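# Open the mailer box and leave it standing open

## Task

Get the box open so it sits upright with its side walls still standing. Then release it and move both grippers away. The result only counts if the box stays that way without the robot holding anything in place.

## Robot and tools

Robot: two arms, left_arm and right_arm, each ending in a two-finger gripper. The reference images (a tuck-front mailer box) can be viewed again with show_instructions, which takes no arguments and moves nothing.

Frames. Result poses use one scene frame. The origin is on the tabletop midway between the arms, +x points out over the table, +z points up, and left_arm sits on the +y side. The names left and right do not refer to image sides. Positions are in metres, orientations are quaternions in wxyz order. Printed hand positions can be somewhat wrong, more so at long reach. Each gripper has its own axes: the fingers point along its +z and close along its y. The reported position is the point between the pads, roughly 1 cm behind the fingertips.

execute_actions(actions). actions is a list of up to 15 actions. Each action is a table of up to 15 rows; each row runs for one control step of 1/30 s, and a short table repeats its final row until 15 steps are used. Every row is a single list of 14 numbers, all in [-1, 1], covering both arms even if one is idle: dx, dy, dz, rx, ry, rz, opening for left_arm, then the same seven for right_arm. The first six of each arm are an offset, not a pose: a target relative to where that gripper measured at the start of the action (for the first action of a call, the last pose reported in this scene), expressed in the gripper's own axes. Every row is relative to that same start, not to the previous row. Scale: 1.0 equals 0.6 m for dx, dy, dz, and 180 degrees for the rotation vector rx, ry, rz. Opening is absolute: +1 fully open (0.093 m), -1 closed. An empty list just returns state and images.

move(target, speed, blocking). target is one row of 14 numbers in the same layout and scale, an offset from the pose in the latest result showing one. Both grippers travel in straight lines and finish together, taking 0.5 to 10 s; past 10 s they stop short. Rotation goes the shorter way. speed is each arm's top path speed in m/s, 0.002 to 0.5, default 0.25; turning is capped at twice that in rad/s. Paths ignore obstacles and the other arm, and grippers lag, wander and may overshoot speed near full reach. The opening is sent when the move begins. With blocking=false a result comes after 0.5 s while motion continues; until an ending is shown, other actions and moves are refused, so use wait or stop. The move line reports the ending (done, off_target, moving, held, fault) and limits: paced means the sent pose was clipped, held means a check blocked steps (afterwards the arm may jump faster). Each gripper's distance from its target is also given. If only one arm is named, the other finished at rest.

wait(seconds), 0 to 10: lets time pass with last commands held; a running move continues and the wait ends early when it does. stop(): brakes the current move to rest; it needs stopping room, more when fast, and fingers keep moving. zoom_image(camera, region): region is [x0, y0, x1, y1] pixels, at most 504 by 504, on one of cam_head_left, cam_head_right, cam_high, cam_low, cam_left_wrist, cam_right_wrist (each 672x504). finished_scene(scene): ends the current scene, given its number, irreversibly; the box must already be in its final state. Replying without a tool call also ends things.

Control details. Each step, the commanded pose is clipped to 70 mm and 16 degrees from the measured pose, so long moves need several actions; after an action the arm goes at most to its last clipped pose. Position has priority over orientation. Joint friction can leave a gripper up to about 31 mm off, and smaller commands may not move it. To keep an arm still, send the offset back to its wanted pose in the first call of a reply, then zeros, with its proper opening every time. Hand target lines show where the controller is now driving each gripper; a pose unreachable line means a clearance check altered or blocked that arm's command. Joint ranges (rad): waist -2.618 to 3.054, shoulder 0 to 3.142, elbow 0 to 3.142, wrist pitch -1.571 to 1.571, wrist yaw -1.571 to 1.571, wrist roll -2.094 to 2.094.

Gripping. grip_measured is the finger motor position on the opening scale. Pads meet near -0.94, and each mm of object width adds about 0.0208; each gripper has a fixed offset of up to 0.02. Fingers are spring-coupled, so contact barely shows in the reading. Commanding further below the object's width reading squeezes harder, up to about 50 to 62 N per pad (less on parts under 5 mm thick). Keep sending the closing number to keep holding. The last value of each arm's Joint positions list is the pad gap in metres, valid only when unobstructed.

Heat. Holding loads warms motors. MOTOR HOT appears at 75 °C; 90 °C halts that arm for 10 s; 100 °C makes it drop everything. These appear as OVER-TEMPERATURE FAULT lines.

Avoid: knocking anything off the table (fails the task), arms colliding or pushing each other, drops, slips, slamming, hard hits or heavy pressing against the box. Prefer smooth, efficient motion, release the box and pull both grippers clear before ending.

Each tool is called after "Request:" in YAML: its name, and indented under it one key for each argument.

## Session

Request:
show_instructions:

Request:
execute_actions:
  actions: []

Reference images for this scene: Tuck-front mailer box page 1, Tuck-front mailer box page 2.

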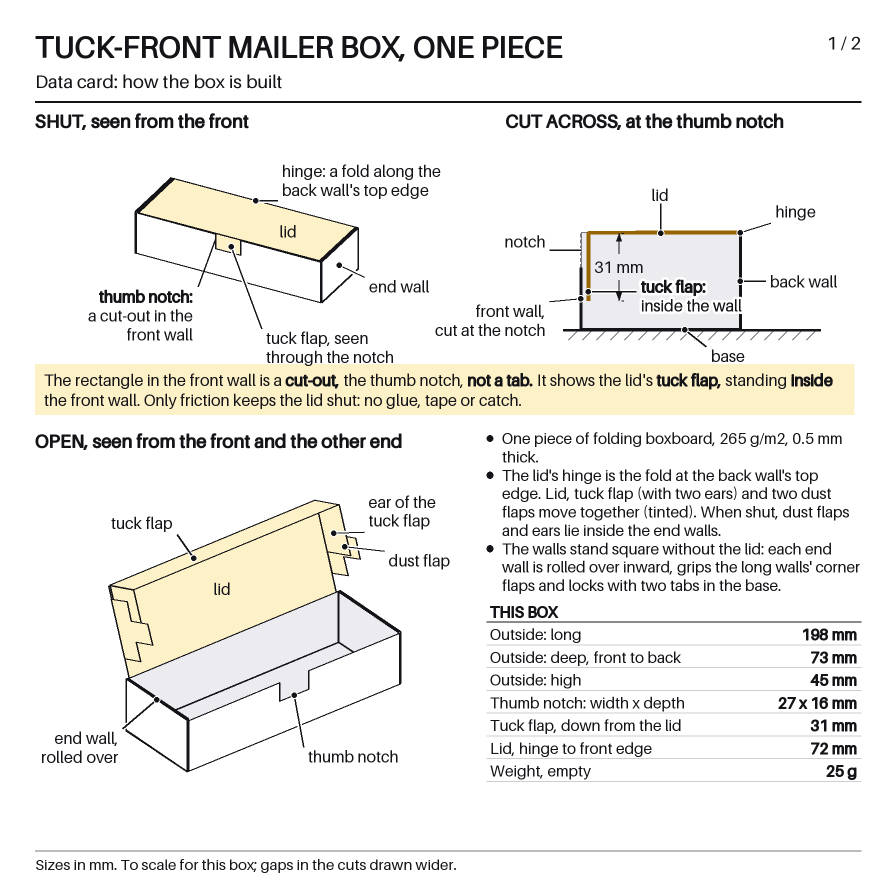

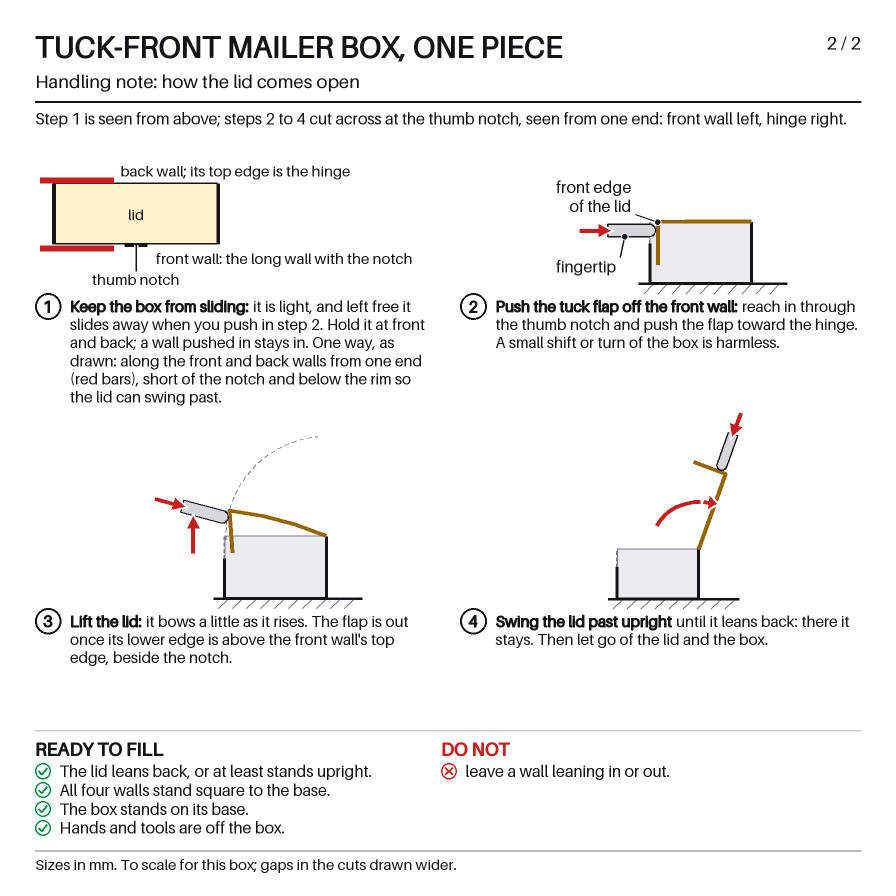

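Scene clock: 0.00 s.
left_arm: end_effector_position=(+0.2130, +0.5824, +0.2671) grip_measured=+0.997 end_effector_quat_wxyz=(-0.221, +0.841, -0.391, +0.302) | right_arm: end_effector_position=(+0.2223, -0.0805, +0.3313) grip_measured=+0.995 end_effector_quat_wxyz=(+0.394, -0.061, +0.668, +0.629)
Joint positions: left_arm=[ 1.281  1.706  1.787 -1.195  0.639 -1.194  0.093] | right_arm=[ 0.434  0.746  0.557  0.306 -0.528  0.98   0.093]
Joint velocities: left_arm=[-0.007 -0.007 -0.007 -0.051 -0.007 -0.037 -0.001] | right_arm=[-0.007 -0.007 -0.012 -0.022 -0.037 -0.095 -0.002]
Motor temperatures (°C, as the motors report them): left_arm=[27 29 30 26 26 25] | right_arm=[27 38 29 26 27 26]
Hand target (left_arm): +0.213, +0.582, +0.267; -0.221, +0.841, -0.391, +0.302
Hand target (right_arm): +0.222, -0.081, +0.331; +0.394, -0.061, +0.668, +0.629

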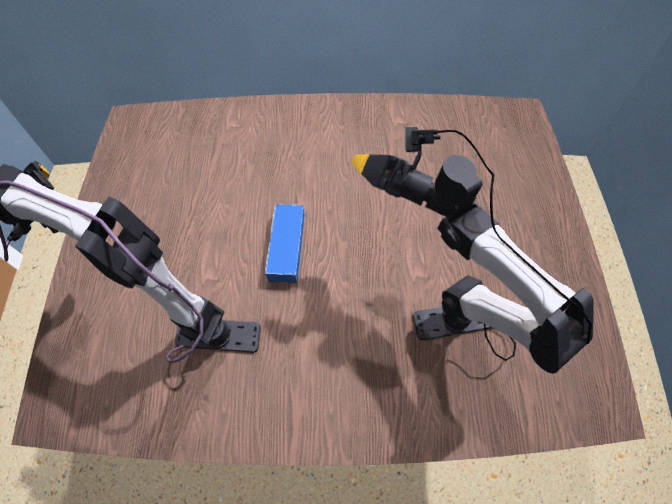

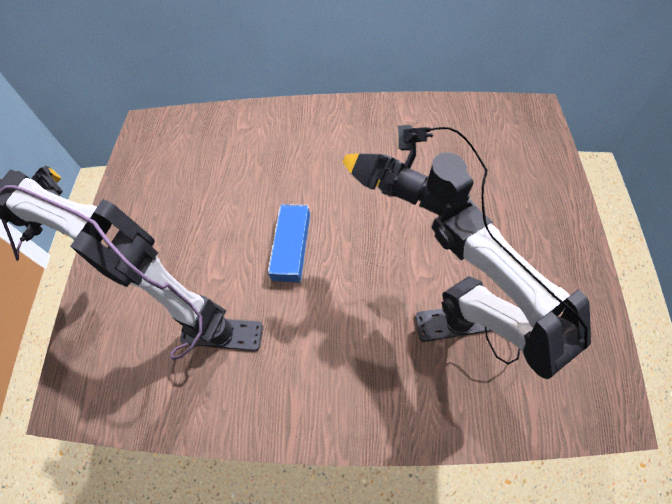

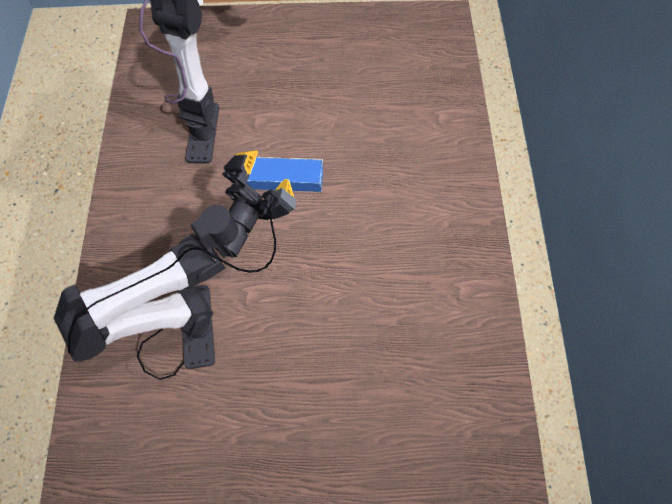

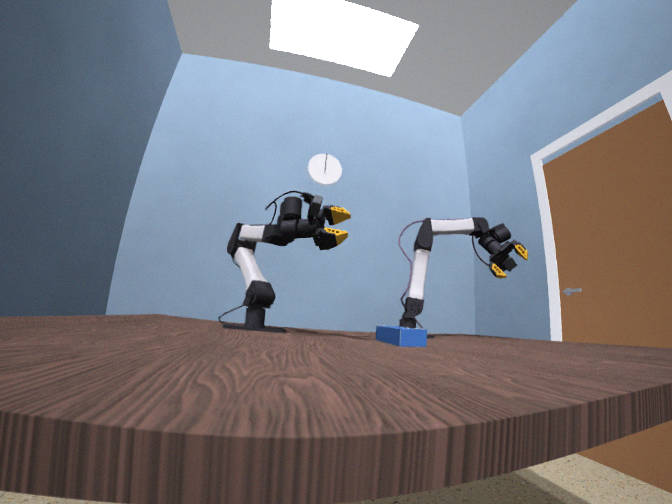

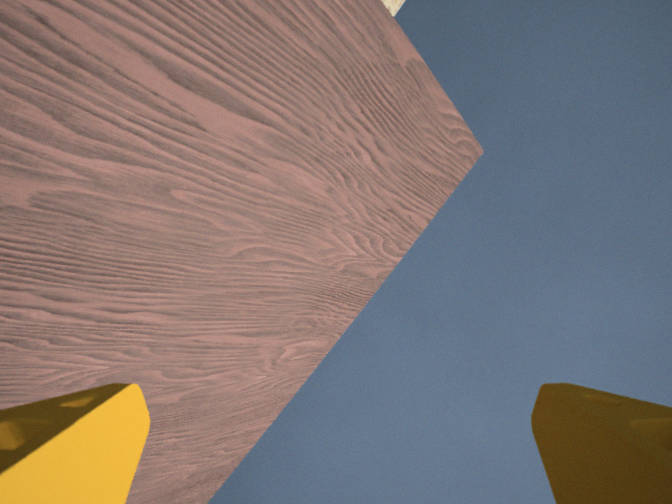

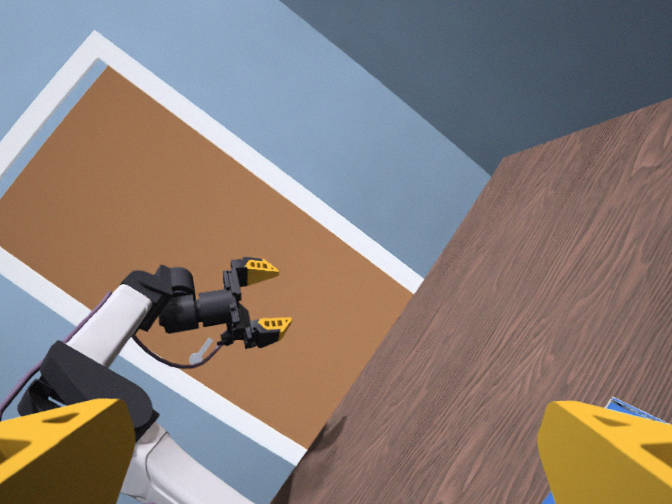

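Request:
zoom_image:
  camera: "cam_low"
  region: [340,290,480,370]

Request:
zoom_image:
  camera: "cam_head_right"
  region: [220,180,360,300]

Region (340, 290, 480, 370) of cam_low's 672x504 image, scaled by 3.600, with more detail than that image has; it fills the top 288 rows of this view, and the rest is white.

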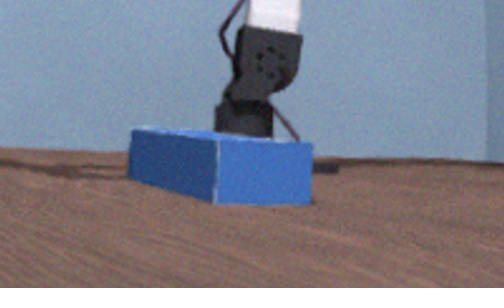

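Region (220, 180, 360, 300) of cam_head_right's 672x504 image, scaled by 3.600, with more detail than that image has; it fills the top 432 rows of this view, and the rest is white.

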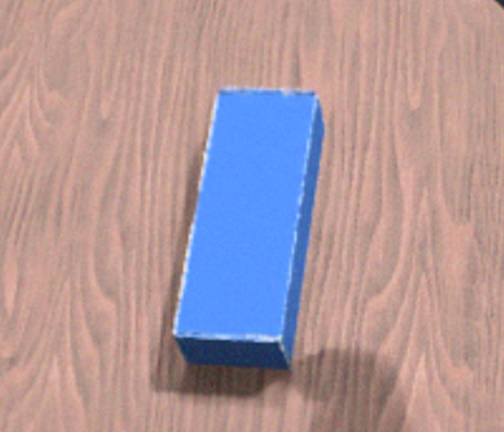

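Request:
move:
  target: [0,0,0,0,0,0,1,0.292,-0.187,0.217,0.452,0.283,0.044,1]

Scene clock: 9.03 s.
left_arm: end_effector_position=(+0.2130, +0.5824, +0.2671) grip_measured=+0.997 end_effector_quat_wxyz=(-0.221, +0.841, -0.391, +0.302) | right_arm: end_effector_position=(+0.2303, +0.0807, +0.1420) grip_measured=+0.995 end_effector_quat_wxyz=(+0.023, +0.003, +1.000, +0.020)
Joint positions: left_arm=[ 1.281  1.706  1.787 -1.195  0.639 -1.194  0.093] | right_arm=[ 0.949  2.265  2.297 -1.545  0.021  1.091  0.093]
Joint velocities: left_arm=[-0.002 -0.007 -0.002  0.037 -0.007 -0.051 -0.001] | right_arm=[ 0.002  0.002  0.002 -0.022  0.007 -0.066  0.001]
Motor temperatures (°C, as the motors report them): left_arm=[27 30 31 27 27 25] | right_arm=[27 37 31 28 27 26]
Hand target (left_arm): +0.213, +0.582, +0.267; -0.221, +0.841, -0.391, +0.302
Hand target (right_arm): +0.227, +0.084, +0.148; +0.024, +0.004, +0.999, +0.027
Off the commanded pose (left_arm): 0.000 m, 0 deg.
Off the commanded pose (right_arm): 0.010 m, 4 deg.
joint sent to its limit (right arm) — the command would take joint 4 (wrist pitch) past its lower limit, so that joint was sent only as far as its limit.
move: off_target (right_arm)

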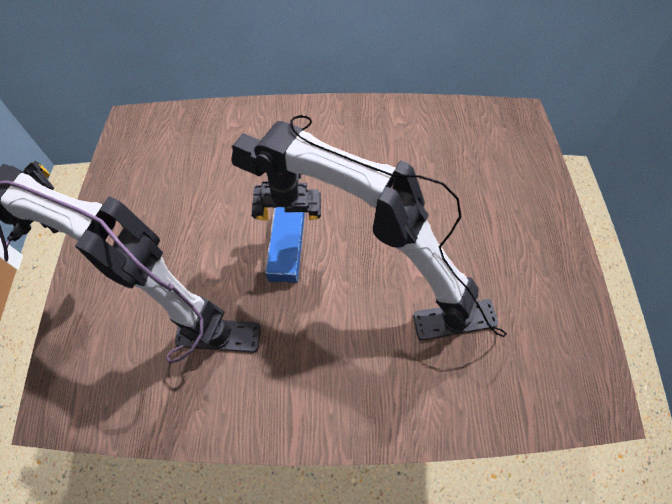

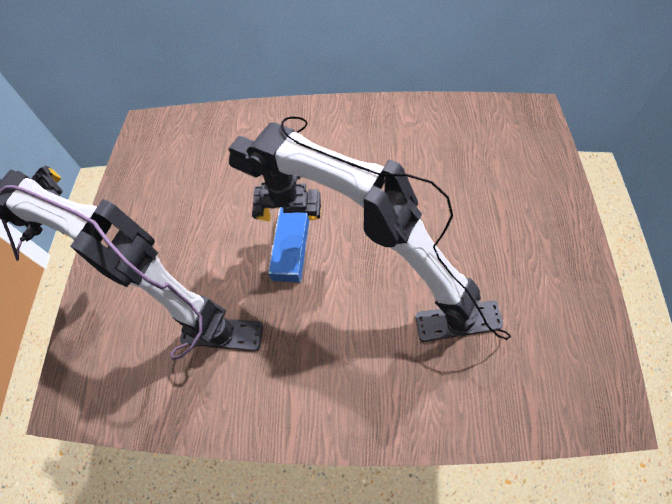

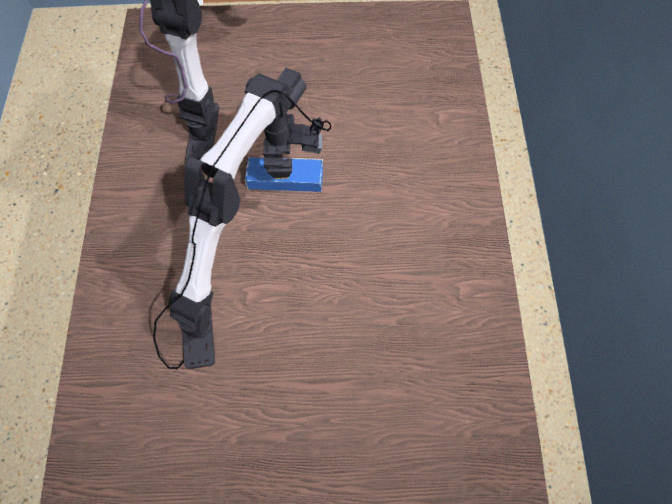

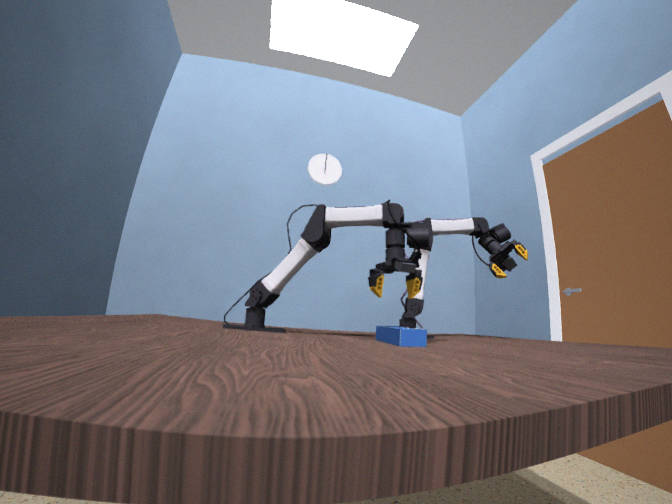

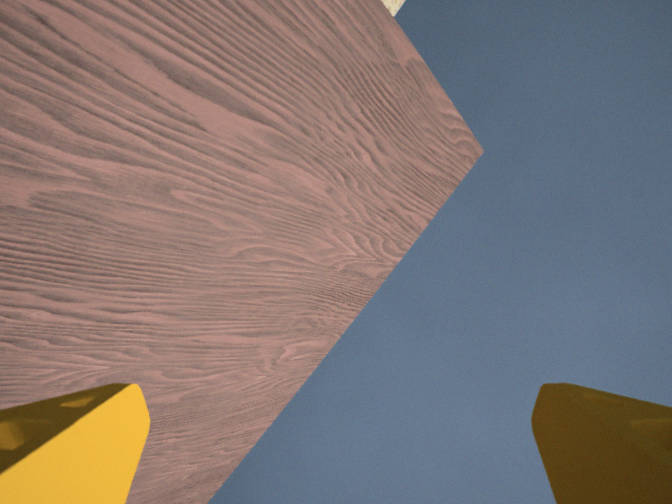

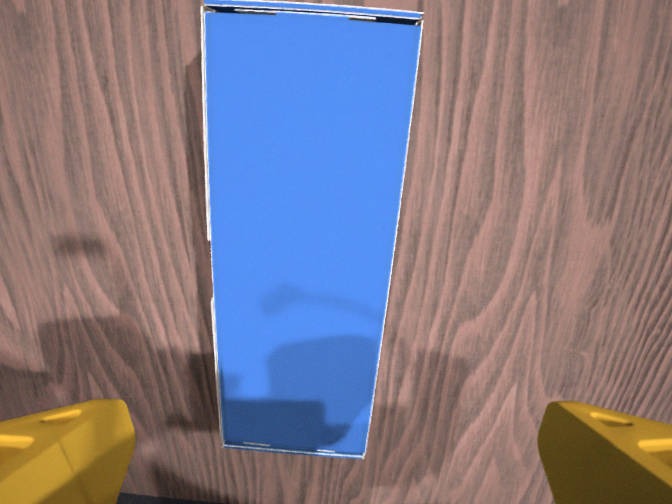

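Request:
move:
  target: [0,0,0,0,0,0,1,0.015,0.025,0.115,0,0,0.017,1]
  speed: 0.1

Scene clock: 12.37 s.
left_arm: end_effector_position=(+0.2130, +0.5824, +0.2671) grip_measured=+0.997 end_effector_quat_wxyz=(-0.221, +0.841, -0.391, +0.302) | right_arm: end_effector_position=(+0.2274, +0.0981, +0.0819) grip_measured=+0.995 end_effector_quat_wxyz=(+0.025, +0.029, +0.999, +0.028)
Joint positions: left_arm=[ 1.281  1.706  1.787 -1.195  0.639 -1.194  0.093] | right_arm=[ 0.972  2.273  2.067 -1.293  0.021  1.166  0.093]
Joint velocities: left_arm=[-0.007  0.012 -0.002  0.007  0.037  0.007 -0.002] | right_arm=[-0.002  0.002 -0.012  0.022 -0.037  0.007  0.   ]
Motor temperatures (°C, as the motors report them): left_arm=[27 30 31 27 27 25] | right_arm=[27 39 32 28 27 26]
Hand target (left_arm): +0.213, +0.582, +0.267; -0.221, +0.841, -0.391, +0.302
Hand target (right_arm): +0.223, +0.098, +0.073; +0.022, +0.030, +0.999, +0.021
Off the commanded pose (left_arm): 0.000 m, 0 deg.
Off the commanded pose (right_arm): 0.009 m, 1 deg.
move: done

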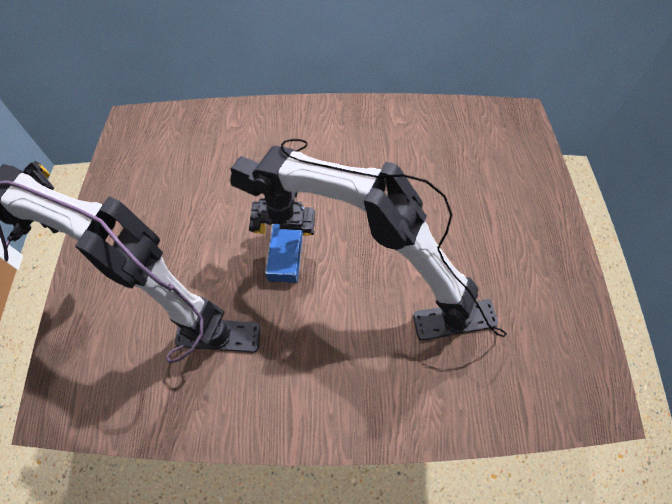

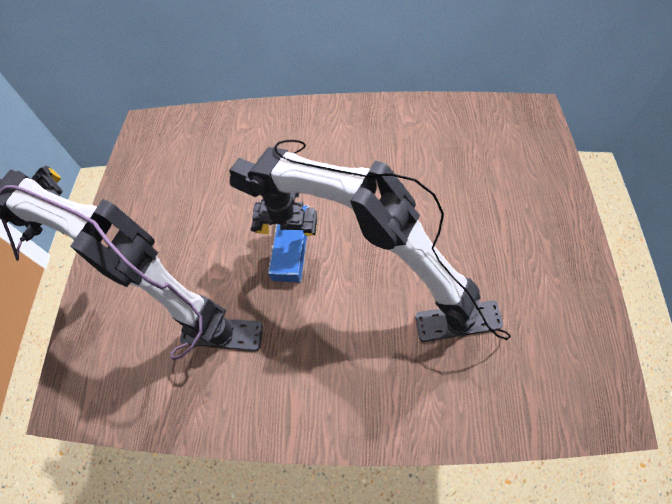

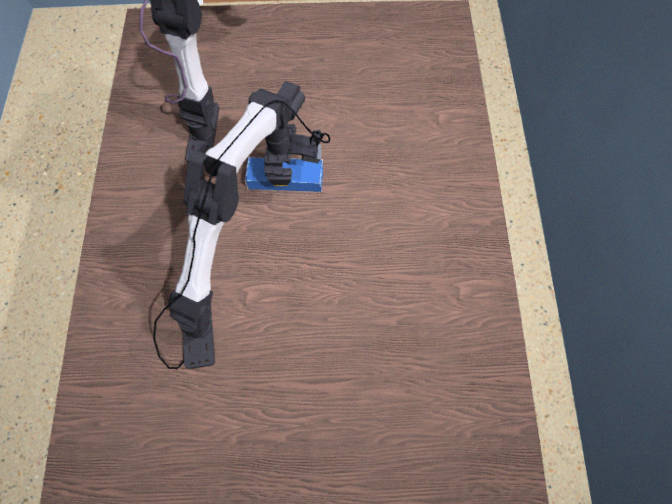

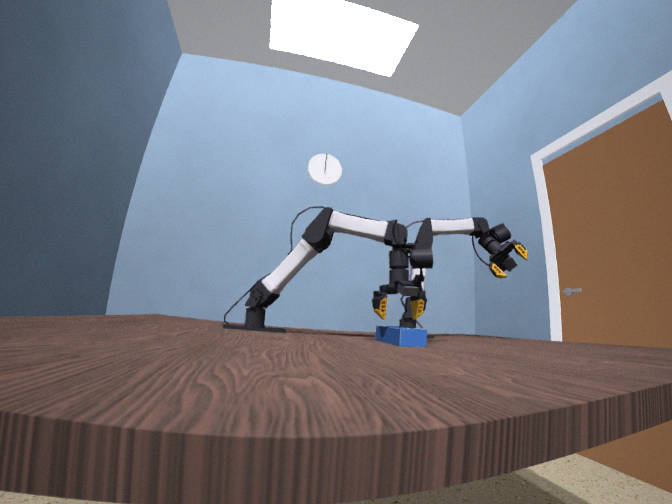

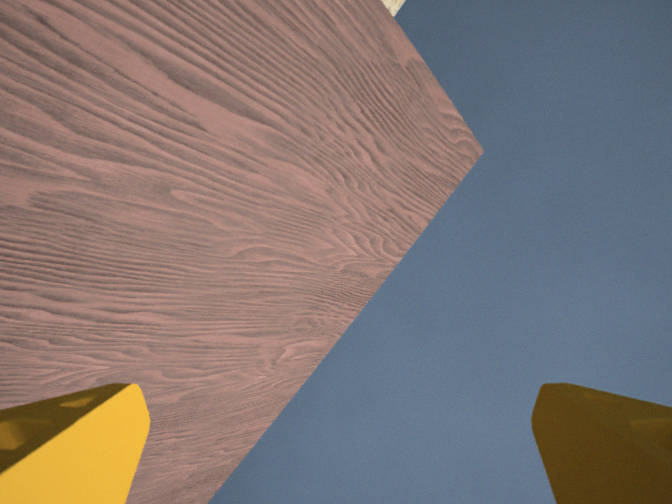

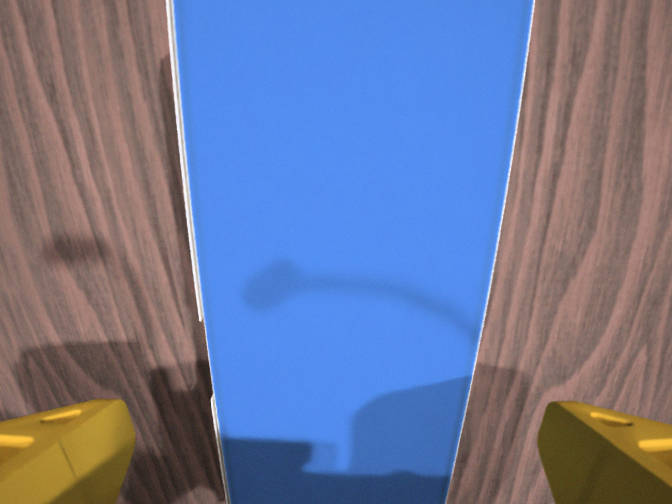

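Request:
move:
  target: [0,0,0,0,0,0,1,0.02,0,0.07,0,0,0,1]
  speed: 0.06

Request:
zoom_image:
  camera: "cam_low"
  region: [340,270,480,370]

Scene clock: 15.83 s.
left_arm: end_effector_position=(+0.2130, +0.5824, +0.2671) grip_measured=+0.997 end_effector_quat_wxyz=(-0.221, +0.841, -0.391, +0.302) | right_arm: end_effector_position=(+0.2211, +0.1012, +0.0447) grip_measured=+0.995 end_effector_quat_wxyz=(+0.025, +0.028, +0.999, +0.031)
Joint positions: left_arm=[ 1.281  1.706  1.787 -1.195  0.639 -1.194  0.093] | right_arm=[ 0.987  2.273  1.919 -1.139  0.021  1.179  0.093]
Joint velocities: left_arm=[ 0.007 -0.012 -0.007 -0.051  0.022  0.081  0.   ] | right_arm=[-0.007  0.002  0.007  0.007 -0.007  0.007 -0.   ]
Motor temperatures (°C, as the motors report them): left_arm=[27 30 31 27 27 25] | right_arm=[27 40 32 28 27 26]
Hand target (left_arm): +0.213, +0.582, +0.267; -0.221, +0.841, -0.391, +0.302
Hand target (right_arm): +0.217, +0.100, +0.039; +0.024, +0.029, +0.999, +0.028
Off the commanded pose (left_arm): 0.000 m, 0 deg.
Off the commanded pose (right_arm): 0.006 m, 0 deg.
move: done

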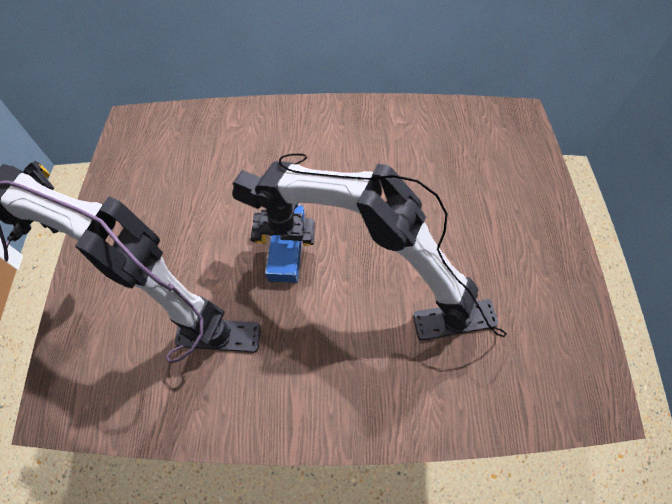

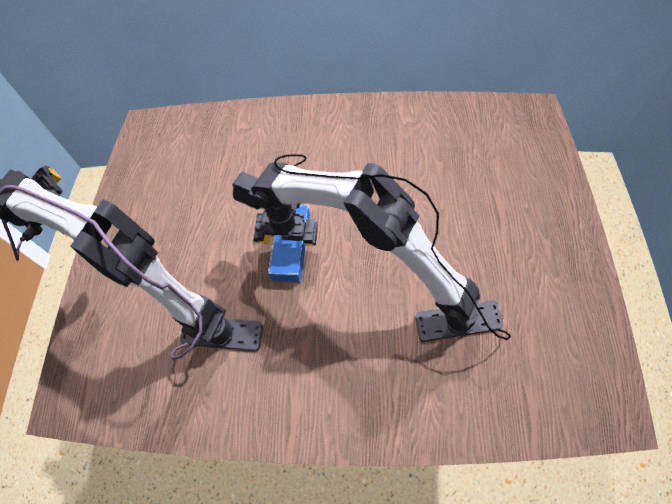

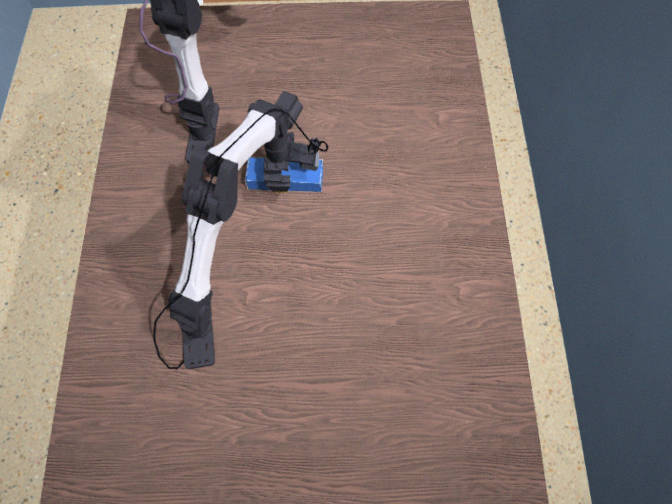

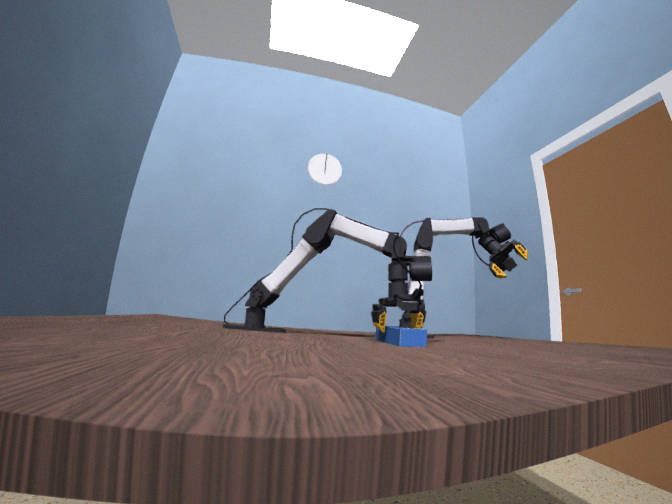

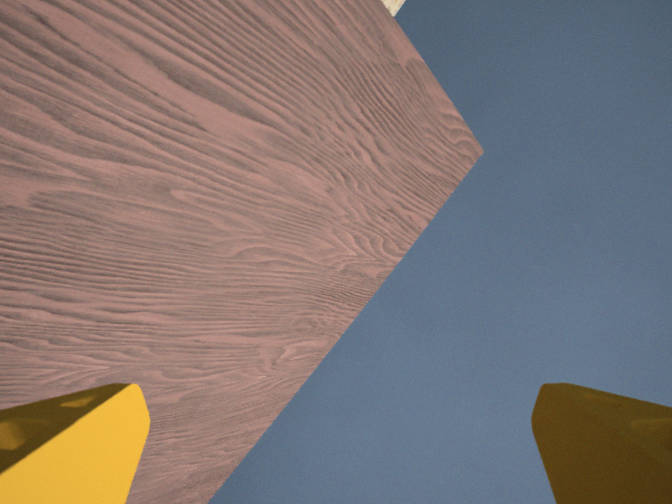

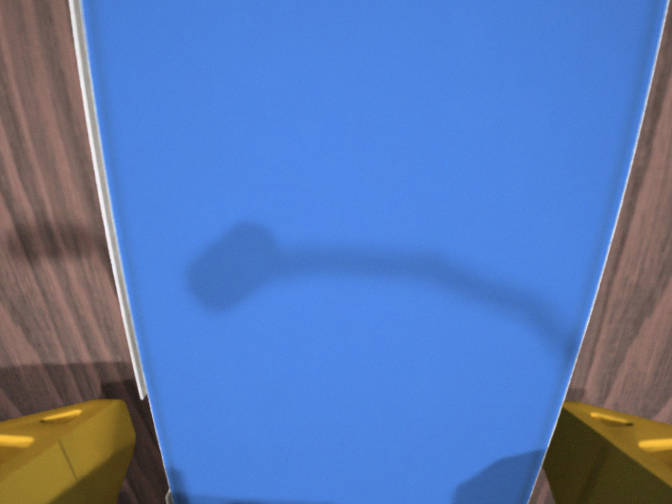

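Region (340, 270, 480, 370) of cam_low's 672x504 image, scaled by 3.600, with more detail than that image has; it fills the top 360 rows of this view, and the rest is white.

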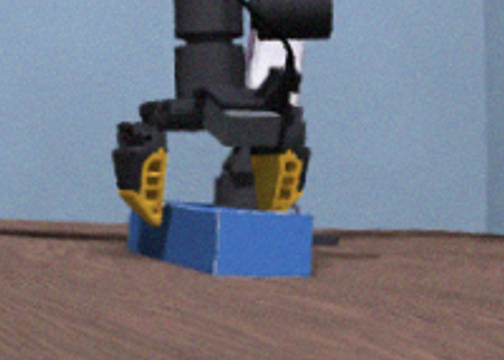

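Request:
execute_actions:
  actions:
    - [[0,0,0,0,0,0,1,0,0,0,0,0,0,0.54]]
    - [[0,0,0,0,0,0,1,0,0,0,0,0,0,0.54]]

Request:
move:
  target: [0,0,0,0,0,0,1,-0.233,-0.24,0,0,0,-0.105,0.54]
  speed: 0.1

Scene clock: 27.17 s.
left_arm: end_effector_position=(+0.2130, +0.5824, +0.2671) grip_measured=+0.997 end_effector_quat_wxyz=(-0.221, +0.841, -0.391, +0.302) | right_arm: end_effector_position=(+0.2213, +0.1015, +0.0447) grip_measured=+0.545 end_effector_quat_wxyz=(+0.026, +0.028, +0.999, +0.032)
Joint positions: left_arm=[ 1.281  1.706  1.787 -1.195  0.639 -1.194  0.093] | right_arm=[ 0.987  2.273  1.919 -1.138  0.021  1.179  0.071]
Joint velocities: left_arm=[ 0.007 -0.012 -0.012 -0.066  0.022 -0.022 -0.001] | right_arm=[ 0.012 -0.022 -0.007 -0.051 -0.007 -0.051  0.   ]
Motor temperatures (°C, as the motors report them): left_arm=[27 31 32 28 27 25] | right_arm=[27 44 32 27 27 26]
Hand target (left_arm): +0.213, +0.582, +0.267; -0.221, +0.841, -0.391, +0.302
Hand target (right_arm): +0.221, +0.102, +0.045; +0.026, +0.028, +0.999, +0.032
Off the commanded pose (left_arm): 0.000 m, 0 deg.
Off the commanded pose (right_arm): 0.000 m, 0 deg.

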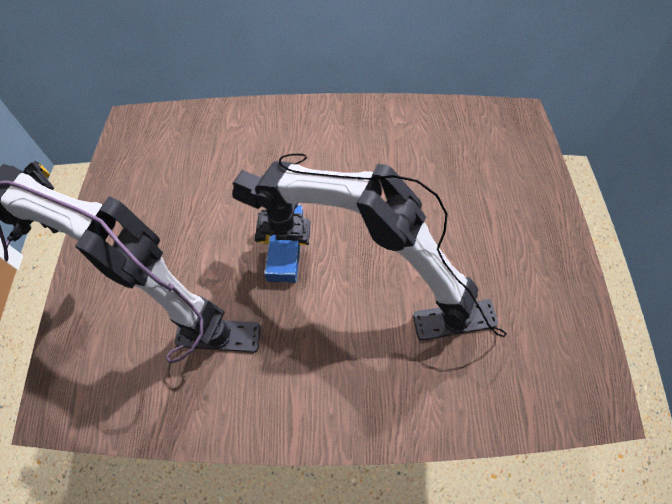

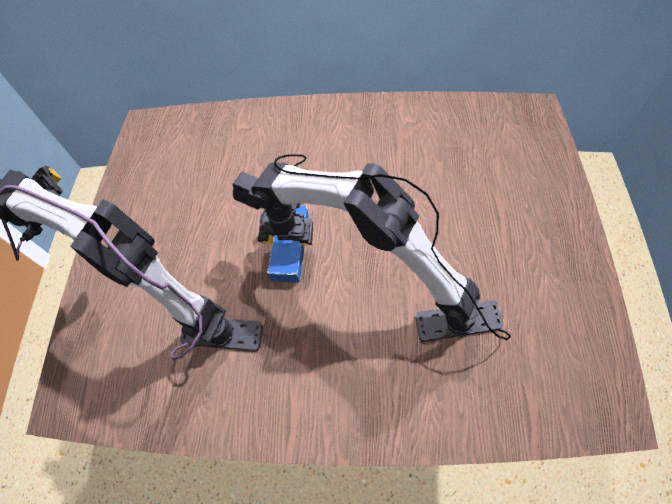

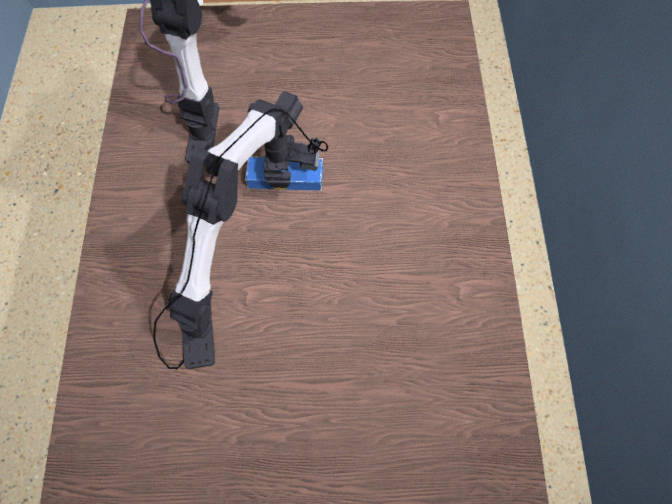

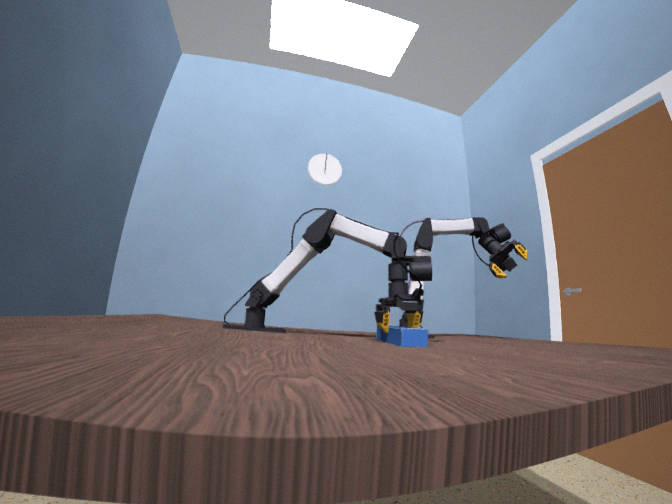

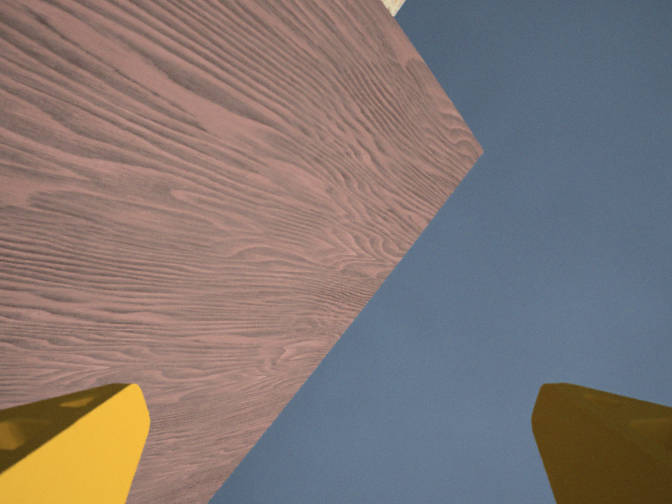

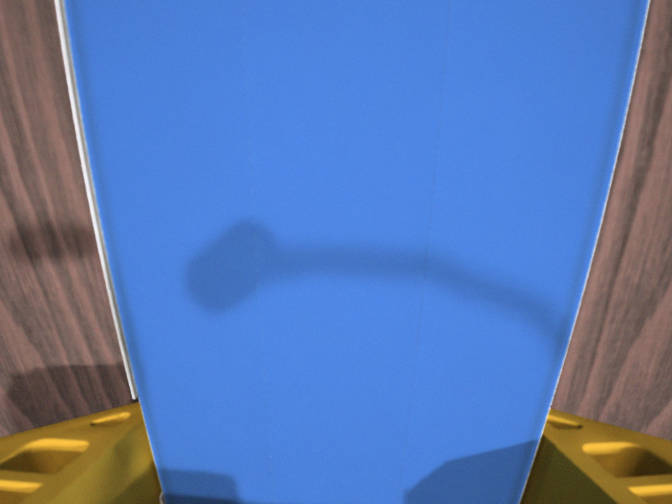

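Scene clock: 29.67 s.
left_arm: end_effector_position=(+0.2130, +0.5824, +0.2671) grip_measured=+0.997 end_effector_quat_wxyz=(-0.221, +0.841, -0.391, +0.302) | right_arm: end_effector_position=(+0.3565, -0.0456, +0.0438) grip_measured=+0.545 end_effector_quat_wxyz=(+0.031, -0.131, +0.991, +0.025)
Joint positions: left_arm=[ 1.281  1.706  1.787 -1.195  0.639 -1.194  0.093] | right_arm=[ 0.527  2.145  1.706 -1.053 -0.011  0.402  0.071]
Joint velocities: left_arm=[-0.007 -0.012 -0.017 -0.007 -0.066  0.022 -0.   ] | right_arm=[ 0.012 -0.002  0.007 -0.037 -0.081  0.007  0.   ]
Motor temperatures (°C, as the motors report them): left_arm=[27 31 32 28 27 25] | right_arm=[27 45 32 27 27 26]
Hand target (left_arm): +0.213, +0.582, +0.267; -0.221, +0.841, -0.391, +0.302
Hand target (right_arm): +0.355, -0.049, +0.042; +0.031, -0.136, +0.990, +0.023
Off the commanded pose (left_arm): 0.000 m, 0 deg.
Off the commanded pose (right_arm): 0.006 m, 1 deg.
move: done

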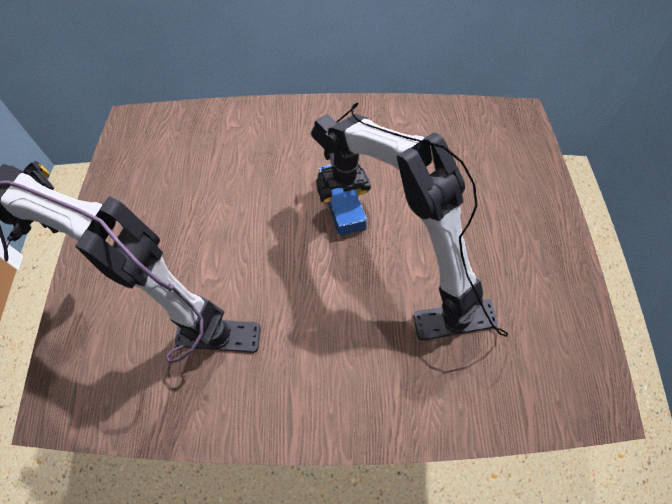

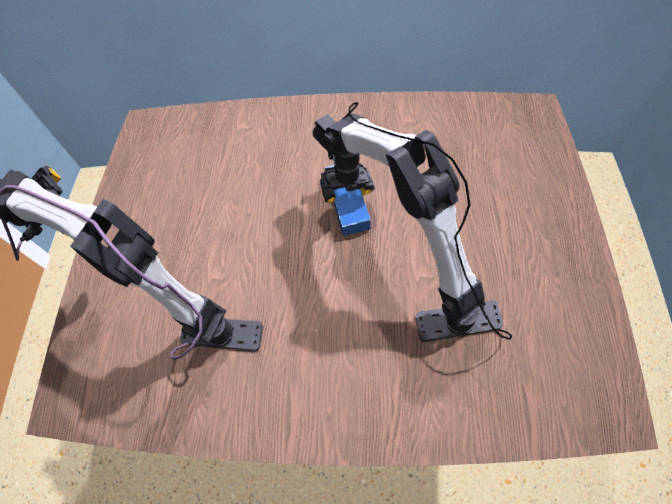

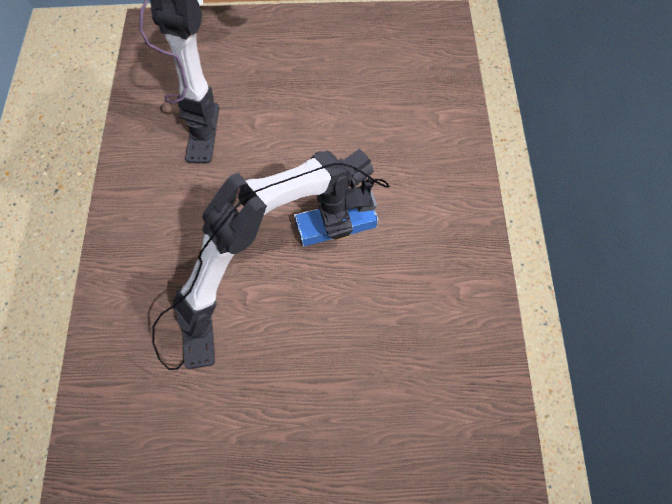

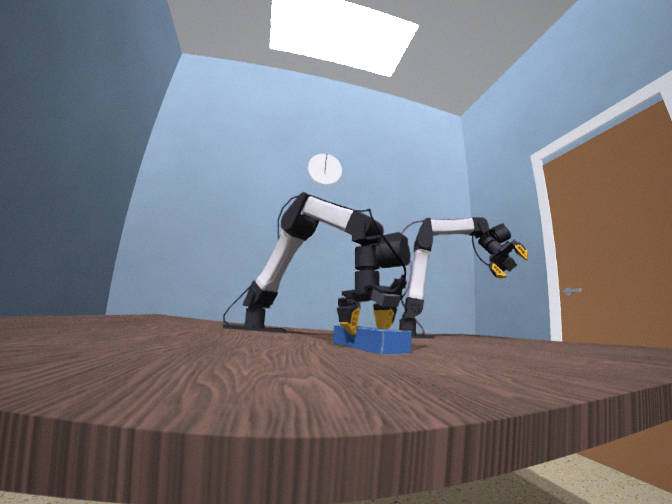

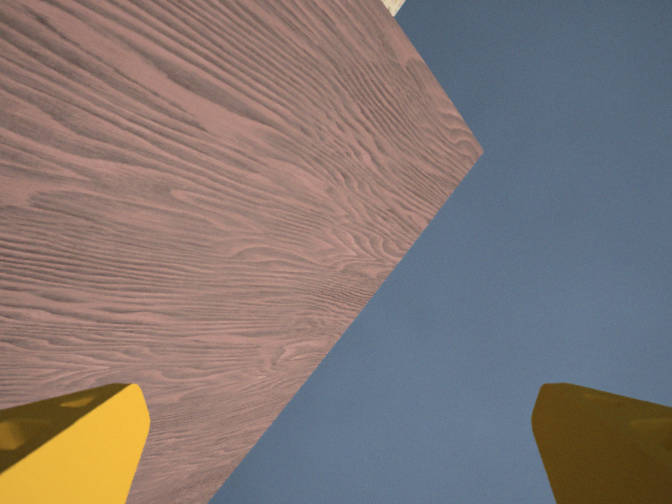

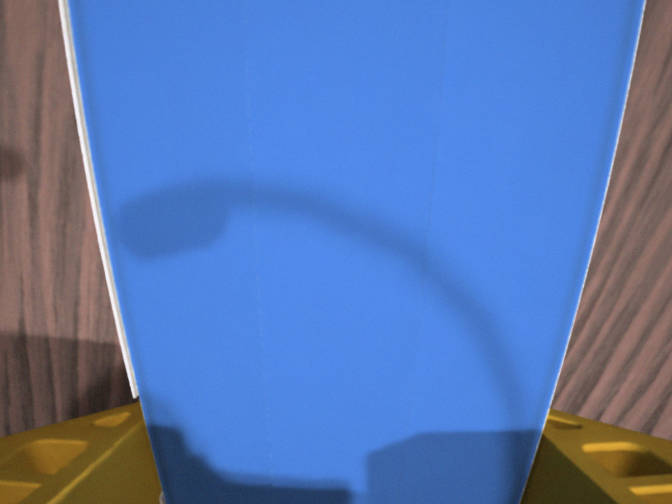

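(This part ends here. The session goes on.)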